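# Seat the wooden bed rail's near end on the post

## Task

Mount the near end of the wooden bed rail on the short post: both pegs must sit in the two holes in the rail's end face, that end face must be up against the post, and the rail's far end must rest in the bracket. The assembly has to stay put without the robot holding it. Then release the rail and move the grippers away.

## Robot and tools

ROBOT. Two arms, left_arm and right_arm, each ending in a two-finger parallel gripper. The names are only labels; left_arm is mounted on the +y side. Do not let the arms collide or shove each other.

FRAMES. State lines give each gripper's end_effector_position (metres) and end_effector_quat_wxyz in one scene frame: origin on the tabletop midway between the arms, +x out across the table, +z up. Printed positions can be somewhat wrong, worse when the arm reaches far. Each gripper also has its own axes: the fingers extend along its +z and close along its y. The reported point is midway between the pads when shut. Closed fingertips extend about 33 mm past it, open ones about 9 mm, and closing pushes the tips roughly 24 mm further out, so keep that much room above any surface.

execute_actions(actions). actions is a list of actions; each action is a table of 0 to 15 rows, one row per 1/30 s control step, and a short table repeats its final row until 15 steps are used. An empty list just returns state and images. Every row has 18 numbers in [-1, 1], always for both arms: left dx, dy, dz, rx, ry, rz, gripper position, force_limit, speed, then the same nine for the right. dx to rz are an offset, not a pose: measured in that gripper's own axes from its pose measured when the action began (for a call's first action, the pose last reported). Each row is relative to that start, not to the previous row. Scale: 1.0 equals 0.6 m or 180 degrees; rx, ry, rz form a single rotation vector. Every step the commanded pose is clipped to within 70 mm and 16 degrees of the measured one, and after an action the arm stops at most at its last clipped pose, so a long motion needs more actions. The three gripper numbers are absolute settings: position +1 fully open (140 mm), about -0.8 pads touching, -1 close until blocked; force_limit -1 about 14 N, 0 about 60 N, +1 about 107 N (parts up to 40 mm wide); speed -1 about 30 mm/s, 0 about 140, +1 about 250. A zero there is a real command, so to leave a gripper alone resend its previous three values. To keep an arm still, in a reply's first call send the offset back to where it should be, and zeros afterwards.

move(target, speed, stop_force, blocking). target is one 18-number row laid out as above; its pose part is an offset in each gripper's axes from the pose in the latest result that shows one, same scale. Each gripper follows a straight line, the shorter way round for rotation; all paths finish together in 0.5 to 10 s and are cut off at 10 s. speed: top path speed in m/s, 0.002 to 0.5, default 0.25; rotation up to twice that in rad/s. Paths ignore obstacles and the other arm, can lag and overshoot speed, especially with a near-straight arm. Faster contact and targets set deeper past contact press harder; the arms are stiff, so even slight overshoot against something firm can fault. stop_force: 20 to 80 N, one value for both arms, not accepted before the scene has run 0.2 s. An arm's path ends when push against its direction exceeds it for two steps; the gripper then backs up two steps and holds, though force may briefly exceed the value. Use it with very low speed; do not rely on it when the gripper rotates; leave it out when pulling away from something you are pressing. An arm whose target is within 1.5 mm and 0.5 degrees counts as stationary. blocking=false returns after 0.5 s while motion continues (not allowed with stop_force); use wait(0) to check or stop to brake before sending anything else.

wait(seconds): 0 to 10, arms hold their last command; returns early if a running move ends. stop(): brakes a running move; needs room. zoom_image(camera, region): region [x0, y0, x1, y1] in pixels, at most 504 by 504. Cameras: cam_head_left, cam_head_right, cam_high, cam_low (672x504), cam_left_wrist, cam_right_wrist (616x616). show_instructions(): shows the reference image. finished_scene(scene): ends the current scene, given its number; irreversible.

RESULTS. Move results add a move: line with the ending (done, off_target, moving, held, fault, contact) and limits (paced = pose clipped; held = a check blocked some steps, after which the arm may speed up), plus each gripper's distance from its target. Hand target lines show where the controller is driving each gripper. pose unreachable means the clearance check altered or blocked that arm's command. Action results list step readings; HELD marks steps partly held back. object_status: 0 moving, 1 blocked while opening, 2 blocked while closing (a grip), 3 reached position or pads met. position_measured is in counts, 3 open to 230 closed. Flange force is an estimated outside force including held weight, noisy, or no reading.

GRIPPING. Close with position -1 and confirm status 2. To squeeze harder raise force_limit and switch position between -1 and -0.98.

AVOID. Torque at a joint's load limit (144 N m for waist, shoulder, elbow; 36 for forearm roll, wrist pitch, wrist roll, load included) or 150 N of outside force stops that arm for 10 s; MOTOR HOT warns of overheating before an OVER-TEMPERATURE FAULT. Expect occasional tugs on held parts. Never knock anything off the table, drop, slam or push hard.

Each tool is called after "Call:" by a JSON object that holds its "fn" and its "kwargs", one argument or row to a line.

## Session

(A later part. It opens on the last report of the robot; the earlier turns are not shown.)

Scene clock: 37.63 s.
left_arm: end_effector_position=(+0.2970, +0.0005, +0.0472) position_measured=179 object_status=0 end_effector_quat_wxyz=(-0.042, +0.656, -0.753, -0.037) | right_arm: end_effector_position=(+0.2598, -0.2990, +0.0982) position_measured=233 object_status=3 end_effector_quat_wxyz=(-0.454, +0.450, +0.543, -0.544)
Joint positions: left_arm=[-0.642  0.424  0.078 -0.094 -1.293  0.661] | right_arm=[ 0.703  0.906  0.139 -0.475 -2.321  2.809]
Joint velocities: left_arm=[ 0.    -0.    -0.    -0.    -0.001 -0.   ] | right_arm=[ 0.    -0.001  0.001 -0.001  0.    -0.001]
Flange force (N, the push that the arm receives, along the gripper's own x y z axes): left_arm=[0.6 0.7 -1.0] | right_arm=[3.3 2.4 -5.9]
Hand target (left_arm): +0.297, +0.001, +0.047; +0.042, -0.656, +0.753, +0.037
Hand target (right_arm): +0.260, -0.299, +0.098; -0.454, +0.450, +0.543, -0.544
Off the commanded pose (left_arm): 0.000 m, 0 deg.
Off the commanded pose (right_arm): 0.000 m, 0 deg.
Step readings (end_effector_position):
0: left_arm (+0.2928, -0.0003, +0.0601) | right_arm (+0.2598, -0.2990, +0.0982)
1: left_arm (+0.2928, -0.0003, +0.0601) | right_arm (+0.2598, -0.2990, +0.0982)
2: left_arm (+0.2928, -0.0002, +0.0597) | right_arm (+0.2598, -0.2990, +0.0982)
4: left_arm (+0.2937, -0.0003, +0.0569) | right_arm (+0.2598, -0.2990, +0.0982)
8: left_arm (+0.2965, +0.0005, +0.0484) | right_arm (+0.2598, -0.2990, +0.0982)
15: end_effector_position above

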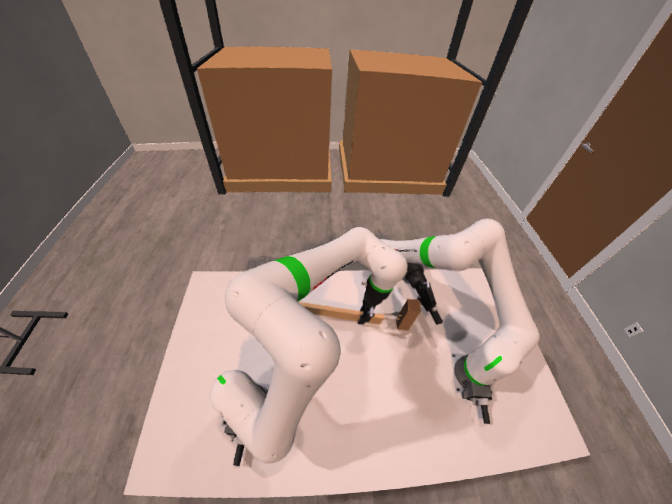

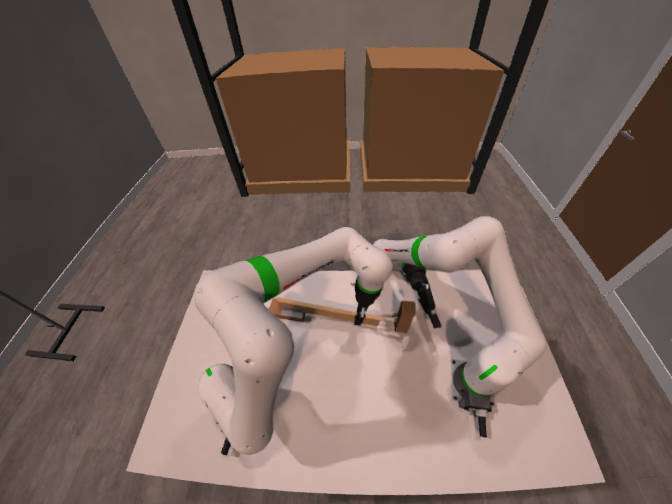

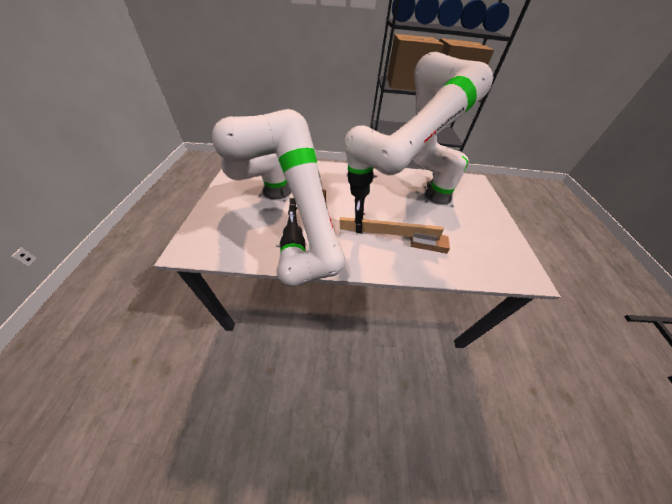

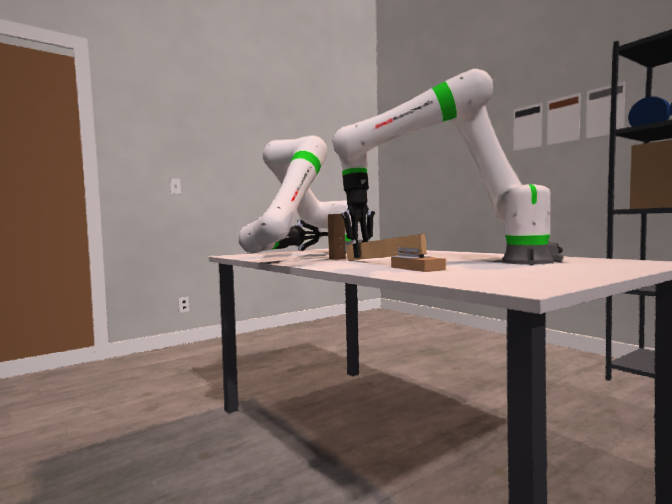

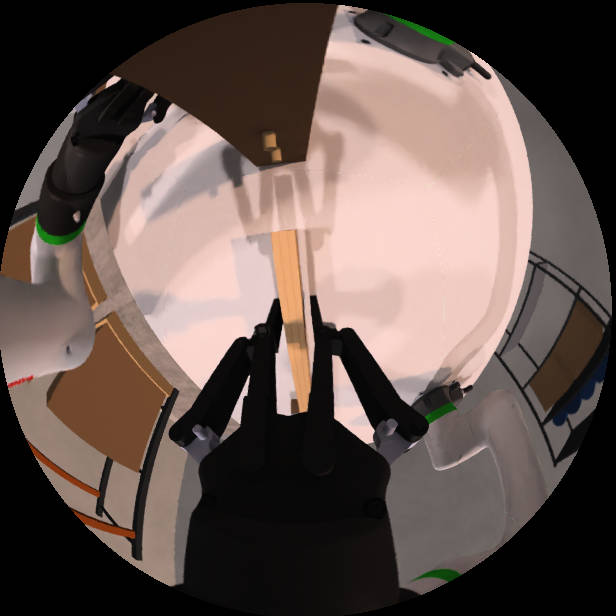

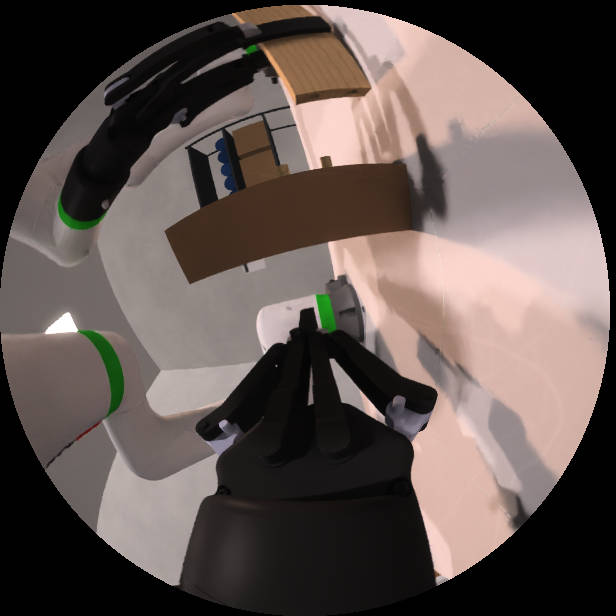

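Call:
{"fn": "execute_actions", "kwargs": {
  "actions": [
    [[0,0,0,0,0,0,-1,0.8,-0.4,0,0,0,0,0,0,-1,0,0.5]]
  ]
}}

Scene clock: 38.50 s.
left_arm: end_effector_position=(+0.2970, +0.0005, +0.0472) position_measured=208 object_status=2 end_effector_quat_wxyz=(-0.042, +0.656, -0.753, -0.037) | right_arm: end_effector_position=(+0.2598, -0.2990, +0.0982) position_measured=233 object_status=3 end_effector_quat_wxyz=(-0.454, +0.450, +0.543, -0.544)
Joint positions: left_arm=[-0.642  0.424  0.078 -0.094 -1.293  0.661] | right_arm=[ 0.703  0.906  0.139 -0.475 -2.321  2.809]
Joint velocities: left_arm=[-0.    -0.001 -0.     0.     0.001  0.001] | right_arm=[ 0.     0.001 -0.002  0.001  0.     0.   ]
Flange force (N, the push that the arm receives, along the gripper's own x y z axes): left_arm=[-0.7 -0.3 -7.9] | right_arm=[1.1 4.7 -11.5]
Hand target (left_arm): +0.297, +0.001, +0.047; +0.042, -0.656, +0.753, +0.037
Hand target (right_arm): +0.260, -0.299, +0.098; -0.454, +0.450, +0.543, -0.544
Off the commanded pose (left_arm): 0.000 m, 0 deg.
Off the commanded pose (right_arm): 0.000 m, 0 deg.
Step readings (end_effector_position):
0: left_arm (+0.2970, +0.0005, +0.0472) | right_arm (+0.2598, -0.2990, +0.0982)
1: left_arm (+0.2970, +0.0005, +0.0472) | right_arm (+0.2598, -0.2990, +0.0982)
2: left_arm (+0.2970, +0.0005, +0.0472) | right_arm (+0.2598, -0.2990, +0.0982)
4: left_arm (+0.2970, +0.0005, +0.0472) | right_arm (+0.2598, -0.2990, +0.0982)
8: left_arm (+0.2970, +0.0005, +0.0472) | right_arm (+0.2598, -0.2990, +0.0982)
15: end_effector_position above

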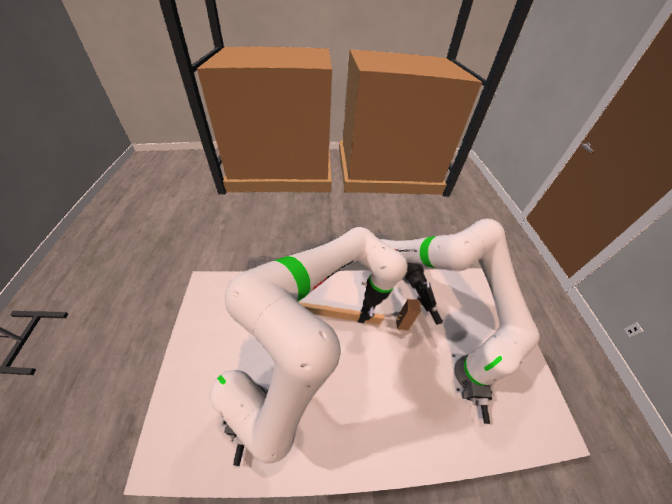

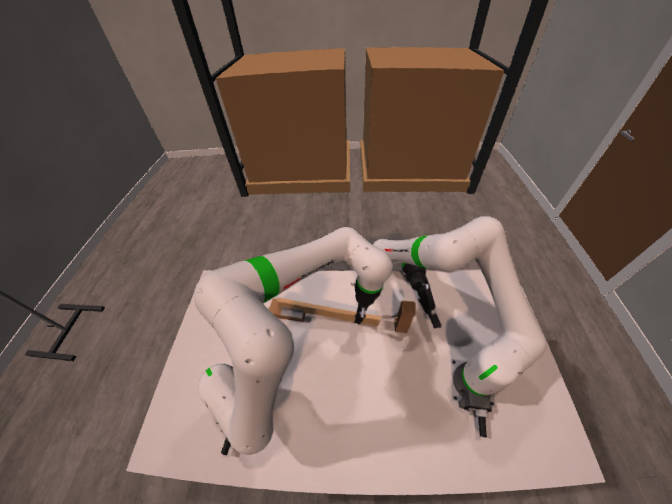

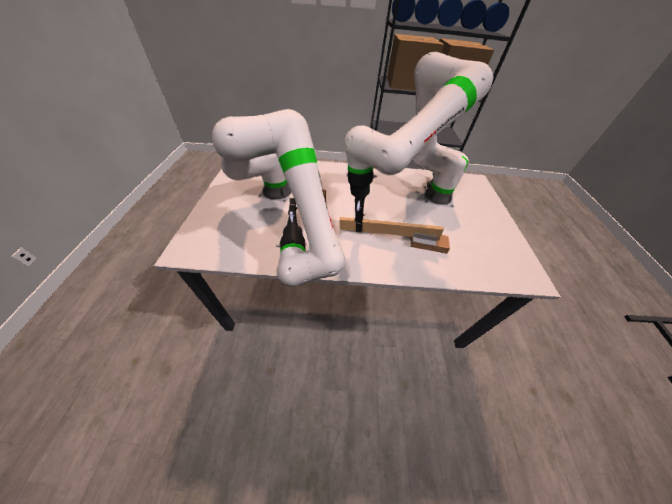

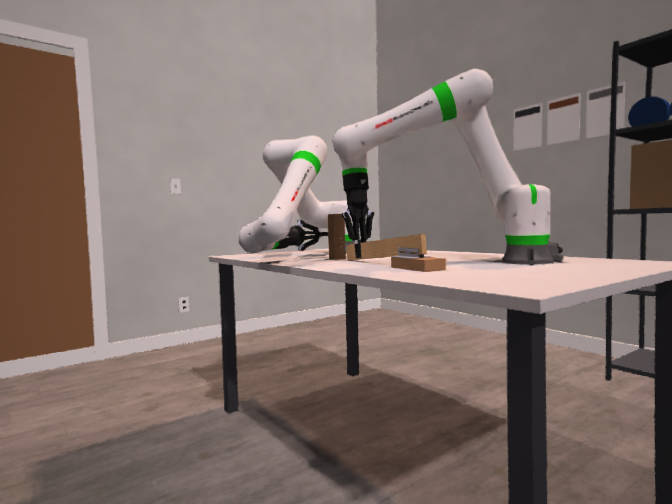

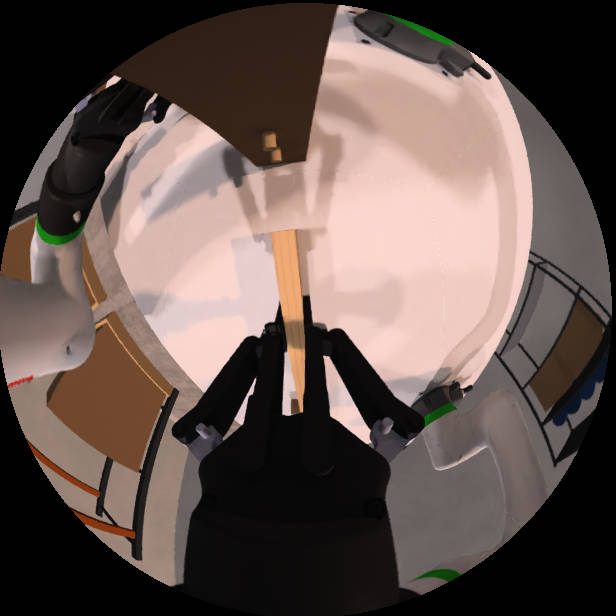

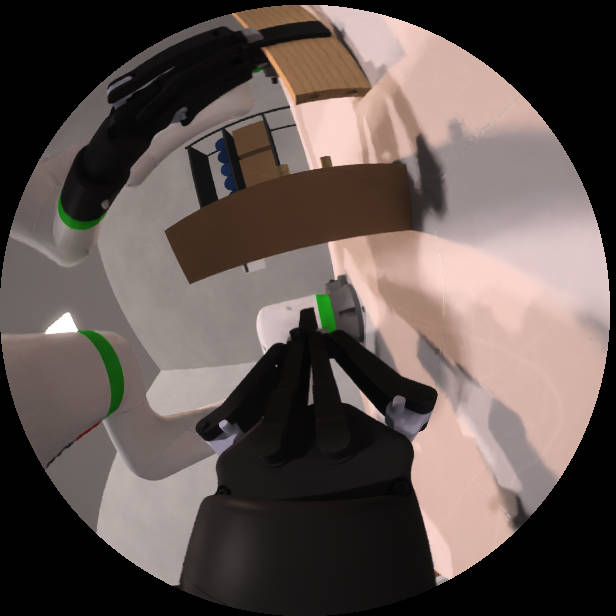

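Call:
{"fn": "zoom_image", "kwargs": {
  "camera": "cam_left_wrist",
  "region": [240, 220, 360, 340]
}}

Call:
{"fn": "zoom_image", "kwargs": {
  "camera": "cam_left_wrist",
  "region": [230, 120, 350, 240]
}}

Call:
{"fn": "zoom_image", "kwargs": {
  "camera": "cam_right_wrist",
  "region": [260, 60, 420, 200]
}}

Region (240, 220, 360, 340) of cam_left_wrist's 616x616 image, scaled by 4.200, with more detail than that image has.

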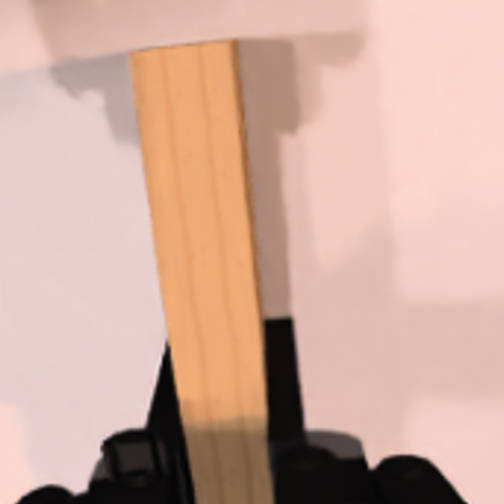

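Region (230, 120, 350, 240) of cam_left_wrist's 616x616 image, scaled by 4.200, with more detail than that image has.

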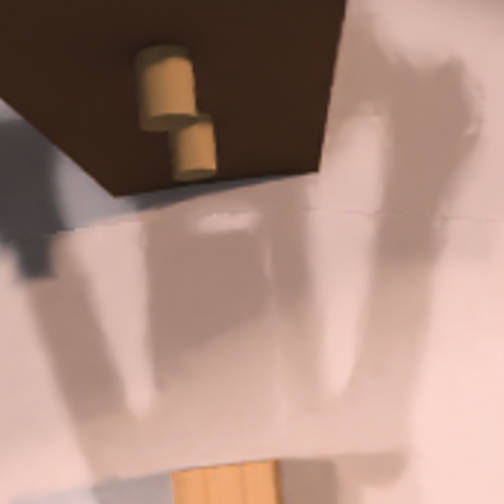

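Region (260, 60, 420, 200) of cam_right_wrist's 616x616 image, scaled by 3.150, with more detail than that image has; it fills the top 441 rows of this view, and the rest is white.

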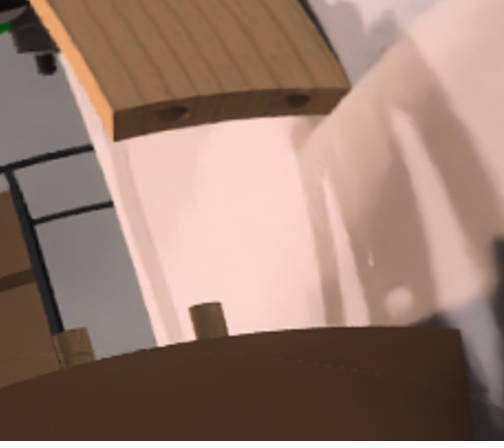

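Call:
{"fn": "zoom_image", "kwargs": {
  "camera": "cam_right_wrist",
  "region": [150, 140, 300, 290]
}}

Call:
{"fn": "zoom_image", "kwargs": {
  "camera": "cam_right_wrist",
  "region": [290, 130, 440, 280]
}}

Region (150, 140, 300, 290) of cam_right_wrist's 616x616 image, scaled by 3.360, with more detail than that image has.

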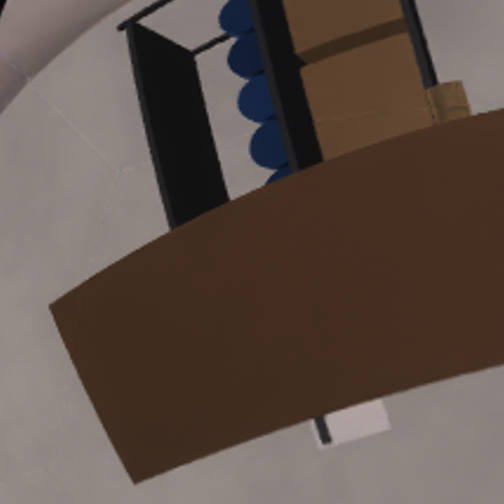

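Region (290, 130, 440, 280) of cam_right_wrist's 616x616 image, scaled by 3.360, with more detail than that image has.

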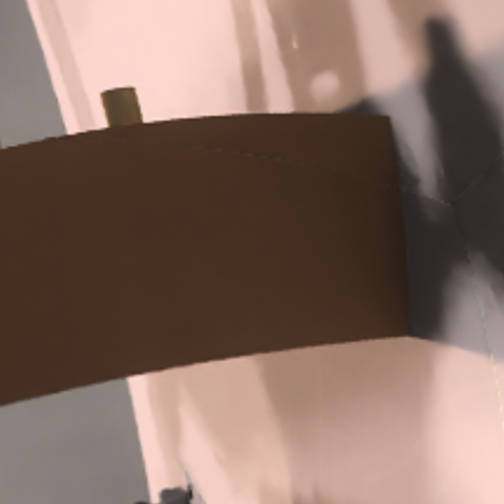

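Call:
{"fn": "move", "kwargs": {
  "target": [0.0793, 0, -0.0552, 0, 0.0358, 0, -1, 0.8, -0.4, 0, 0, 0, 0, 0, 0, -1, 0, 0.5],
  "speed": 0.09
}}

Scene clock: 45.67 s.
left_arm: end_effector_position=(+0.2900, -0.0500, +0.0748) position_measured=208 object_status=2 end_effector_quat_wxyz=(+0.000, +0.657, -0.754, +0.000) | right_arm: end_effector_position=(+0.2598, -0.2990, +0.0982) position_measured=233 object_status=3 end_effector_quat_wxyz=(-0.454, +0.450, +0.543, -0.544)
Joint positions: left_arm=[-0.656  0.42   0.117  0.001 -1.268  0.646] | right_arm=[ 0.703  0.906  0.139 -0.475 -2.321  2.809]
Joint velocities: left_arm=[-0.     0.001  0.    -0.     0.    -0.   ] | right_arm=[-0.    -0.001  0.001 -0.001  0.     0.001]
Flange force (N, the push that the arm receives, along the gripper's own x y z axes): left_arm=[-1.4 -0.8 -0.5] | right_arm=[1.9 4.5 -5.7]
Hand target (left_arm): +0.290, -0.050, +0.075; -0.000, -0.657, +0.754, -0.000
Hand target (right_arm): +0.260, -0.299, +0.098; -0.454, +0.450, +0.543, -0.544
Off the commanded pose (left_arm): 0.000 m, 0 deg.
Off the commanded pose (right_arm): 0.000 m, 0 deg.
move: done

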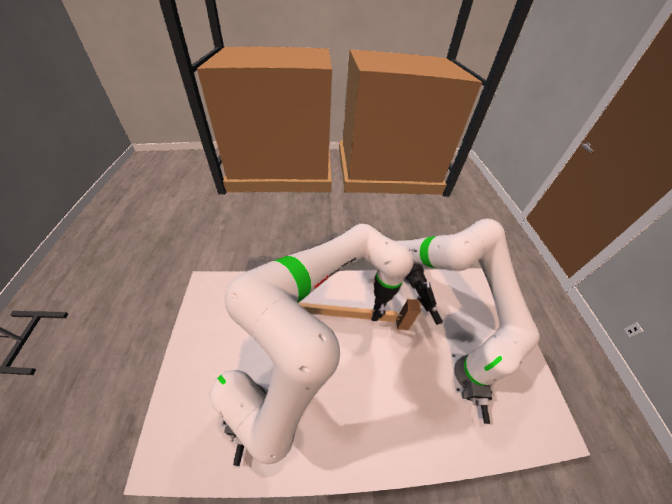

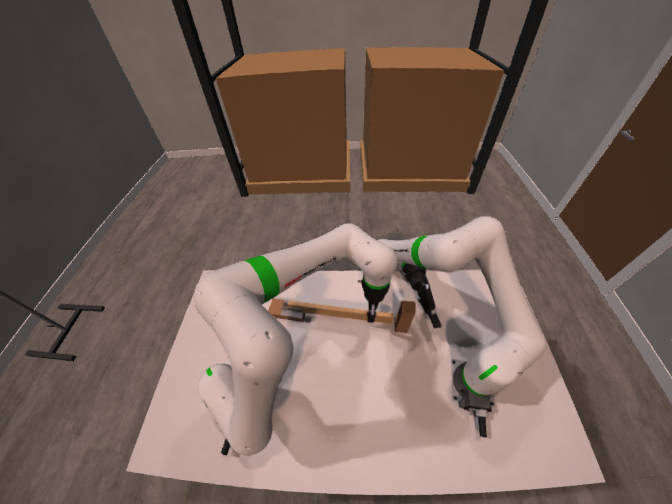

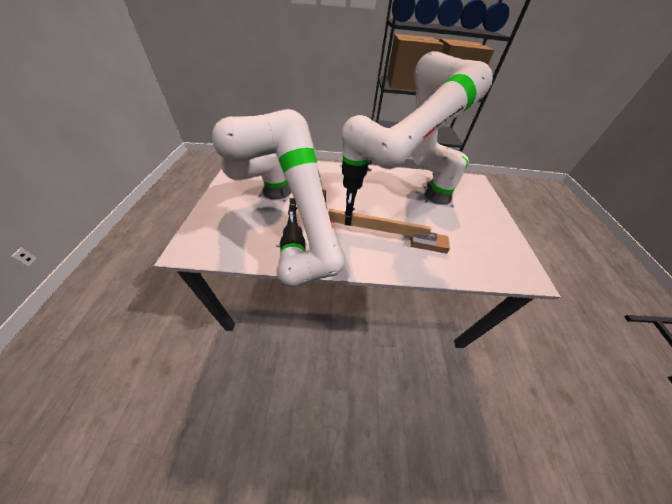

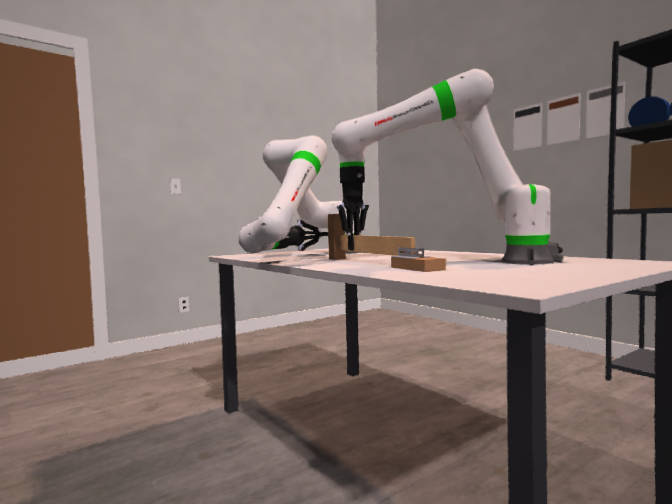

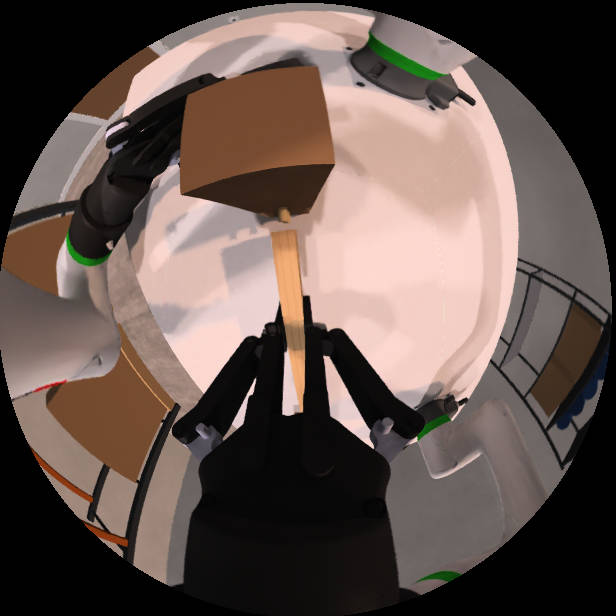

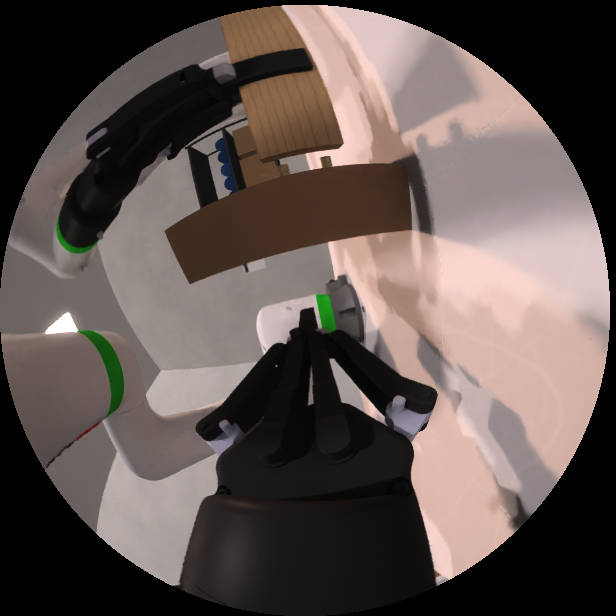

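Call:
{"fn": "zoom_image", "kwargs": {
  "camera": "cam_right_wrist",
  "region": [245, 120, 355, 190]
}}

Call:
{"fn": "zoom_image", "kwargs": {
  "camera": "cam_left_wrist",
  "region": [255, 195, 315, 255]
}}

Call:
{"fn": "zoom_image", "kwargs": {
  "camera": "cam_low",
  "region": [310, 200, 460, 280]
}}

Region (245, 120, 355, 190) of cam_right_wrist's 616x616 image, scaled by 4.582, with more detail than that image has; it fills the top 321 rows of this view, and the rest is white.

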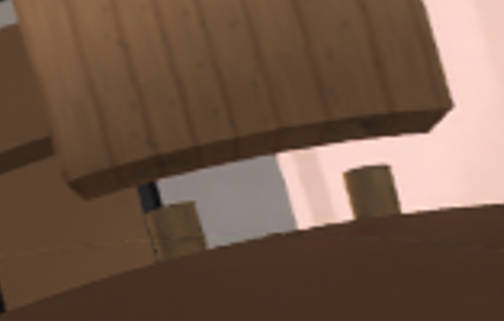

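Region (255, 195, 315, 255) of cam_left_wrist's 616x616 image, scaled by 8.400, with more detail than that image has.

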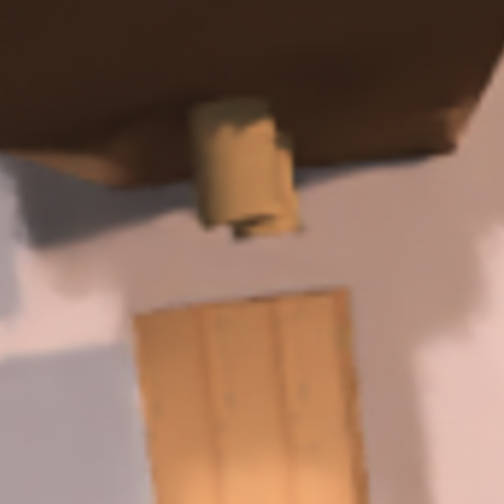

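Region (310, 200, 460, 280) of cam_low's 672x504 image, scaled by 3.360, with more detail than that image has; it fills the top 269 rows of this view, and the rest is white.

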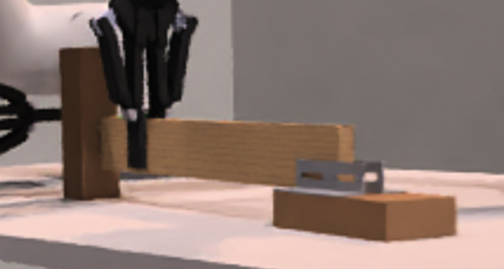

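Call:
{"fn": "zoom_image", "kwargs": {
  "camera": "cam_right_wrist",
  "region": [250, 140, 305, 180]
}}

Call:
{"fn": "zoom_image", "kwargs": {
  "camera": "cam_right_wrist",
  "region": [300, 130, 355, 170]
}}

Region (250, 140, 305, 180) of cam_right_wrist's 616x616 image, scaled by 9.164, with more detail than that image has; it fills the top 367 rows of this view, and the rest is white.

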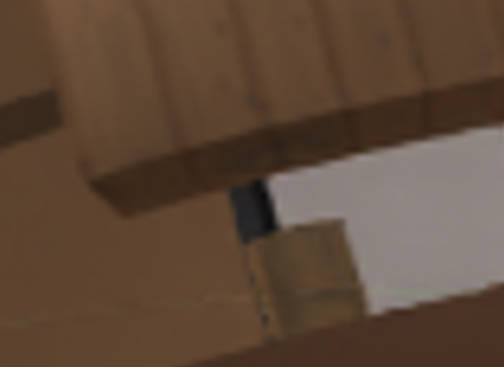

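Region (300, 130, 355, 170) of cam_right_wrist's 616x616 image, scaled by 9.164, with more detail than that image has; it fills the top 367 rows of this view, and the rest is white.

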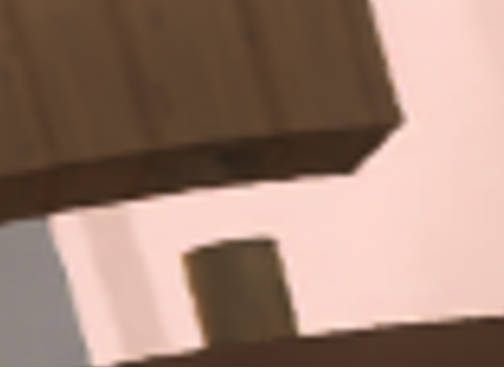

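Call:
{"fn": "zoom_image", "kwargs": {
  "camera": "cam_right_wrist",
  "region": [308, 138, 348, 162]
}}

Call:
{"fn": "zoom_image", "kwargs": {
  "camera": "cam_right_wrist",
  "region": [256, 146, 296, 170]
}}

Region (308, 138, 348, 162) of cam_right_wrist's 616x616 image, scaled by 12.600, with more detail than that image has; it fills the top 302 rows of this view, and the rest is white.

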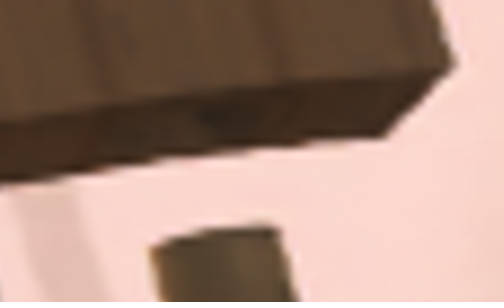

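Region (256, 146, 296, 170) of cam_right_wrist's 616x616 image, scaled by 12.600, with more detail than that image has; it fills the top 302 rows of this view, and the rest is white.

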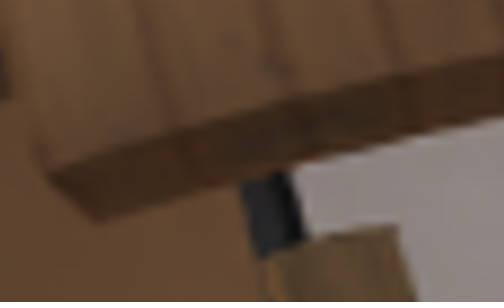

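Call:
{"fn": "zoom_image", "kwargs": {
  "camera": "cam_left_wrist",
  "region": [266, 202, 302, 238]
}}

Region (266, 202, 302, 238) of cam_left_wrist's 616x616 image, scaled by 14.000, with more detail than that image has.

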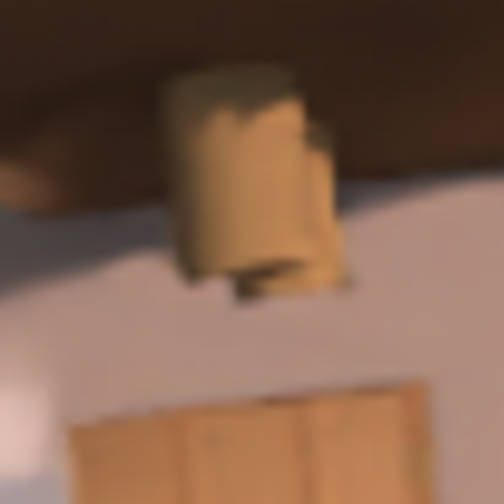

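Call:
{"fn": "execute_actions", "kwargs": {
  "actions": [
    [[0.0008,0,0,-0.0002,0,0,-1,0.8,-0.4,0,0,0,0,0,0,-1,0,0.5],[0.002,0,0,-0.0005,0,0,-1,0.8,-0.4,0,0,0,0,0,0,-1,0,0.5],[0.0036,0,0,-0.0008,0,0,-1,0.8,-0.4,0,0,0,0,0,0,-1,0,0.5],[0.0053,0,0,-0.0012,0,0,-1,0.8,-0.4,0,0,0,0,0,0,-1,0,0.5],[0.0069,0,0,-0.0016,0,0,-1,0.8,-0.4,0,0,0,0,0,0,-1,0,0.5],[0.0083,0,0,-0.0019,0,0,-1,0.8,-0.4,0,0,0,0,0,0,-1,0,0.5],[0.0092,0,0,-0.0021,0,0,-1,0.8,-0.4,0,0,0,0,0,0,-1,0,0.5],[0.0096,0,0,-0.0022,0,0,-1,0.8,-0.4,0,0,0,0,0,0,-1,0,0.5]]
  ]
}}

Scene clock: 53.50 s.
left_arm: end_effector_position=(+0.2892, -0.0557, +0.0748) position_measured=208 object_status=2 end_effector_quat_wxyz=(+0.003, +0.657, -0.754, -0.003) | right_arm: end_effector_position=(+0.2598, -0.2990, +0.0982) position_measured=233 object_status=3 end_effector_quat_wxyz=(-0.454, +0.450, +0.543, -0.544)
Joint positions: left_arm=[-0.662  0.434  0.136  0.005 -1.278  0.651] | right_arm=[ 0.703  0.906  0.139 -0.475 -2.321  2.809]
Joint velocities: left_arm=[-0.     0.     0.    -0.     0.001 -0.   ] | right_arm=[ 0.    -0.     0.     0.001 -0.    -0.001]
Flange force (N, the push that the arm receives, along the gripper's own x y z axes): left_arm=[0.5 -4.1 0.2] | right_arm=[2.9 5.8 -10.0]
Hand target (left_arm): +0.289, -0.056, +0.075; -0.003, -0.657, +0.754, +0.003
Hand target (right_arm): +0.260, -0.299, +0.098; -0.454, +0.450, +0.543, -0.544
Off the commanded pose (left_arm): 0.000 m, 0 deg.
Off the commanded pose (right_arm): 0.000 m, 0 deg.
Step readings (end_effector_position):
0: left_arm (+0.2900, -0.0500, +0.0747) | right_arm (+0.2598, -0.2990, +0.0982)
1: left_arm (+0.2900, -0.0500, +0.0747) | right_arm (+0.2598, -0.2990, +0.0982)
2: left_arm (+0.2901, -0.0504, +0.0747) | right_arm (+0.2598, -0.2990, +0.0982)
4: left_arm (+0.2899, -0.0515, +0.0748) | right_arm (+0.2598, -0.2990, +0.0982)
8: left_arm (+0.2894, -0.0549, +0.0748) | right_arm (+0.2598, -0.2990, +0.0982)
15: end_effector_position above

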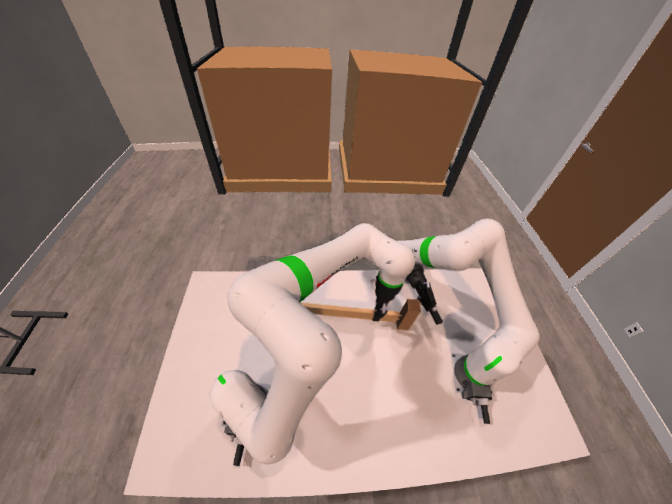

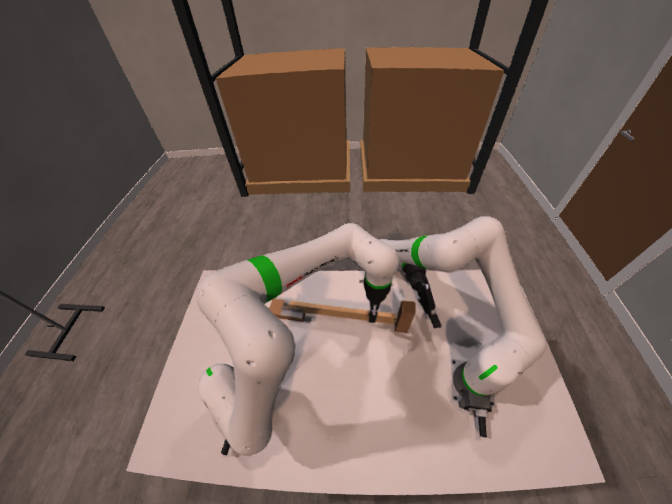

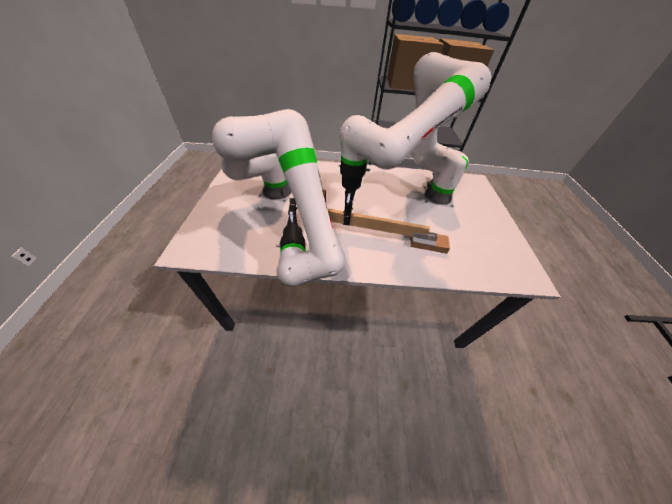

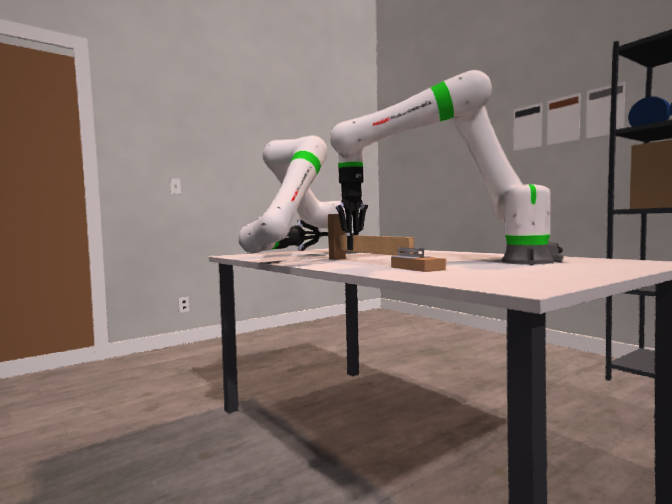

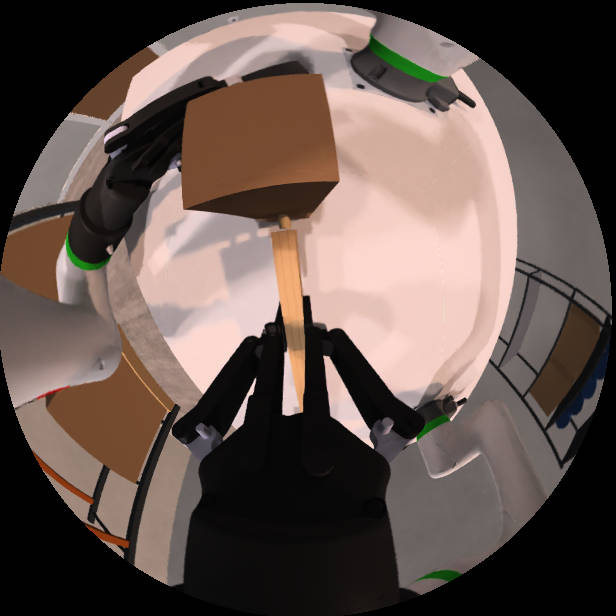

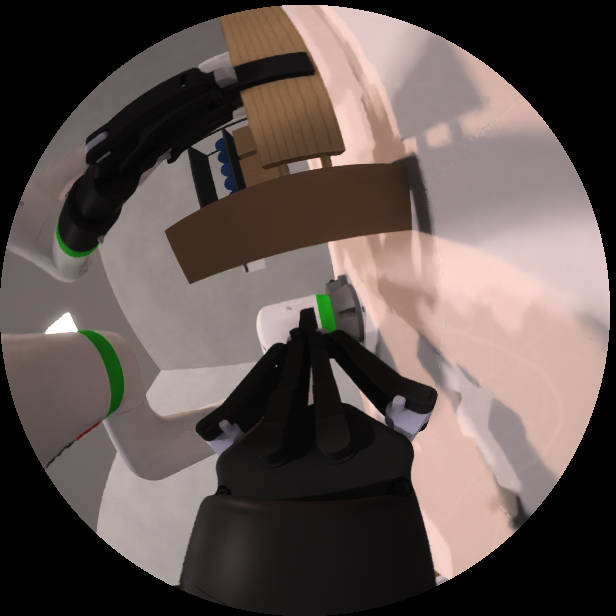

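Call:
{"fn": "zoom_image", "kwargs": {
  "camera": "cam_left_wrist",
  "region": [266, 206, 302, 242]
}}

Call:
{"fn": "zoom_image", "kwargs": {
  "camera": "cam_right_wrist",
  "region": [250, 140, 305, 180]
}}

Call:
{"fn": "zoom_image", "kwargs": {
  "camera": "cam_right_wrist",
  "region": [300, 130, 355, 170]
}}

Call:
{"fn": "zoom_image", "kwargs": {
  "camera": "cam_high",
  "region": [390, 210, 460, 260]
}}

Call:
{"fn": "zoom_image", "kwargs": {
  "camera": "cam_head_right",
  "region": [260, 285, 330, 335]
}}

Region (266, 206, 302, 242) of cam_left_wrist's 616x616 image, scaled by 14.000, with more detail than that image has.

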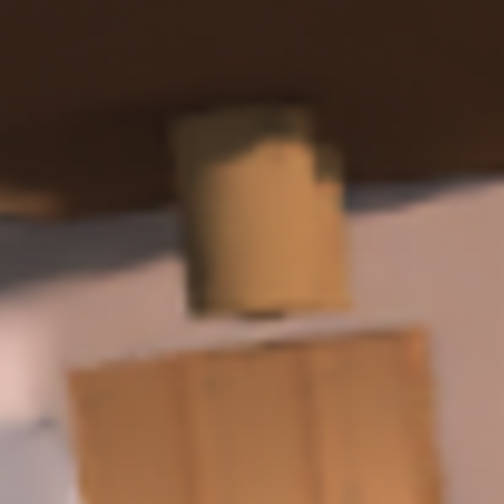

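Region (250, 140, 305, 180) of cam_right_wrist's 616x616 image, scaled by 9.164, with more detail than that image has; it fills the top 367 rows of this view, and the rest is white.

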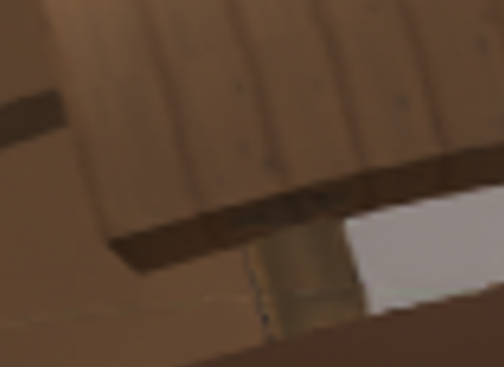

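Region (300, 130, 355, 170) of cam_right_wrist's 616x616 image, scaled by 9.164, with more detail than that image has; it fills the top 367 rows of this view, and the rest is white.

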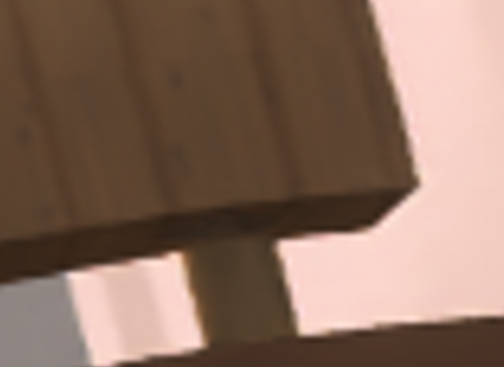

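Region (390, 210, 460, 260) of cam_high's 672x504 image, scaled by 7.200, with more detail than that image has; it fills the top 360 rows of this view, and the rest is white.

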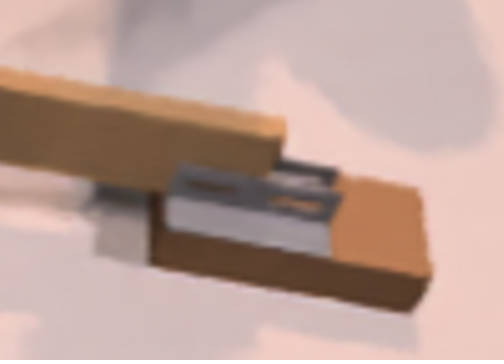

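Region (260, 285, 330, 335) of cam_head_right's 672x504 image, scaled by 7.200, with more detail than that image has; it fills the top 360 rows of this view, and the rest is white.

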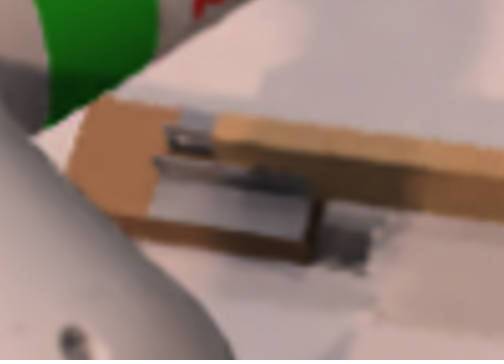

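Call:
{"fn": "move", "kwargs": {
  "target": [0.029, 0, 0, 0, 0, 0, -1, 0.8, -0.4, 0, 0, 0, 0, 0, 0, -1, 0, 0.5],
  "speed": 0.006,
  "stop_force": 20
}}

Scene clock: 56.67 s.
left_arm: end_effector_position=(+0.2873, -0.0695, +0.0747) position_measured=208 object_status=2 end_effector_quat_wxyz=(+0.002, +0.657, -0.754, -0.003) | right_arm: end_effector_position=(+0.2598, -0.2990, +0.0982) position_measured=233 object_status=3 end_effector_quat_wxyz=(-0.454, +0.450, +0.543, -0.544)
Joint positions: left_arm=[-0.681  0.46   0.174  0.005 -1.29   0.67 ] | right_arm=[ 0.703  0.906  0.139 -0.475 -2.321  2.809]
Joint velocities: left_arm=[ 0.002 -0.002 -0.002  0.002  0.002 -0.006] | right_arm=[-0.    -0.    -0.001  0.001  0.    -0.   ]
Flange force (N, the push that the arm receives, along the gripper's own x y z axes): left_arm=[-20.7 10.1 -28.6] | right_arm=[3.9 3.3 -10.9]
Hand target (left_arm): +0.287, -0.069, +0.075; -0.002, -0.657, +0.754, +0.003
Hand target (right_arm): +0.260, -0.299, +0.098; -0.454, +0.450, +0.543, -0.544
Off the commanded pose (left_arm): 0.003 m, 0 deg.
Off the commanded pose (right_arm): 0.000 m, 0 deg.
move: contact (left_arm)

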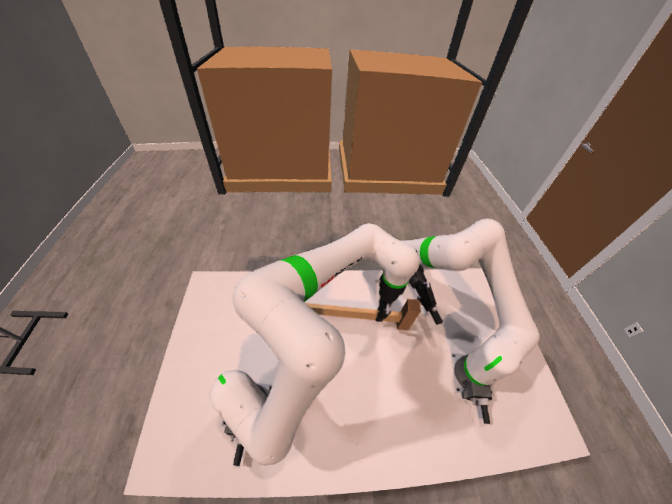

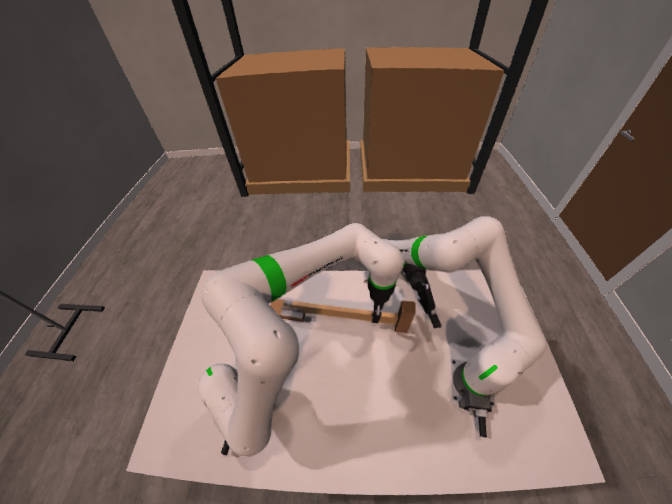

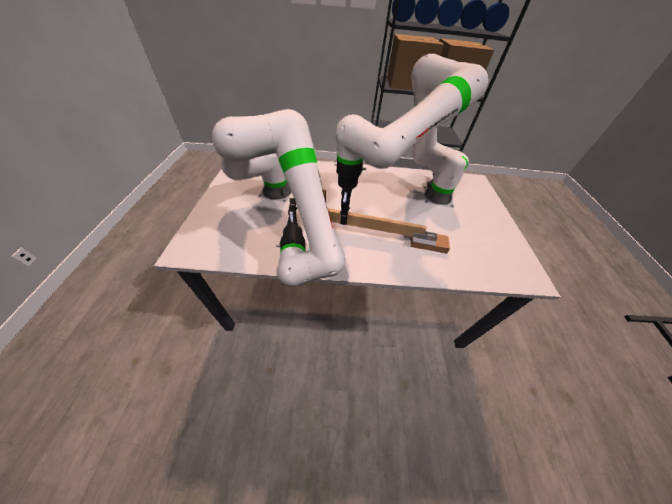

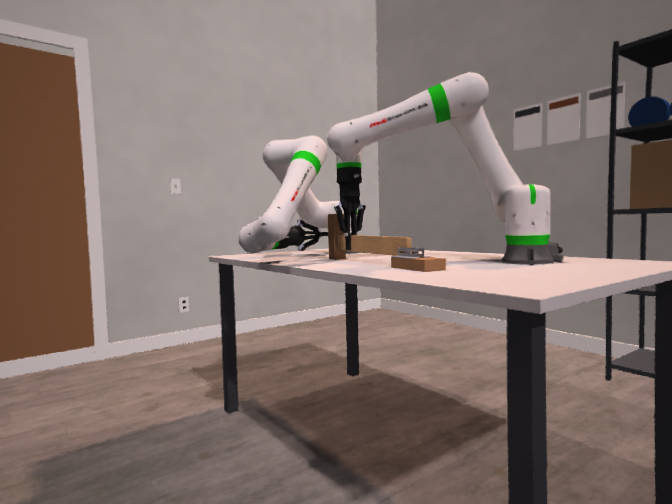

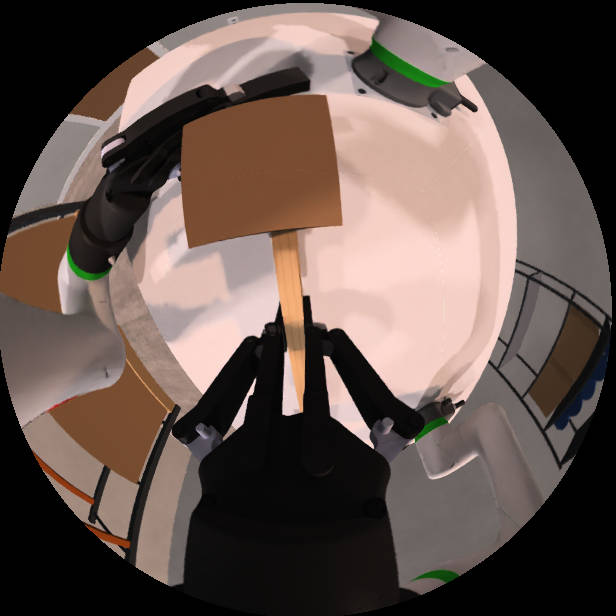

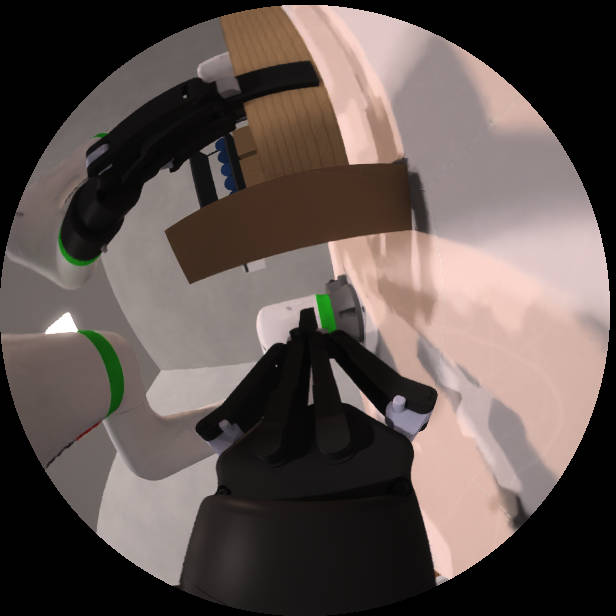

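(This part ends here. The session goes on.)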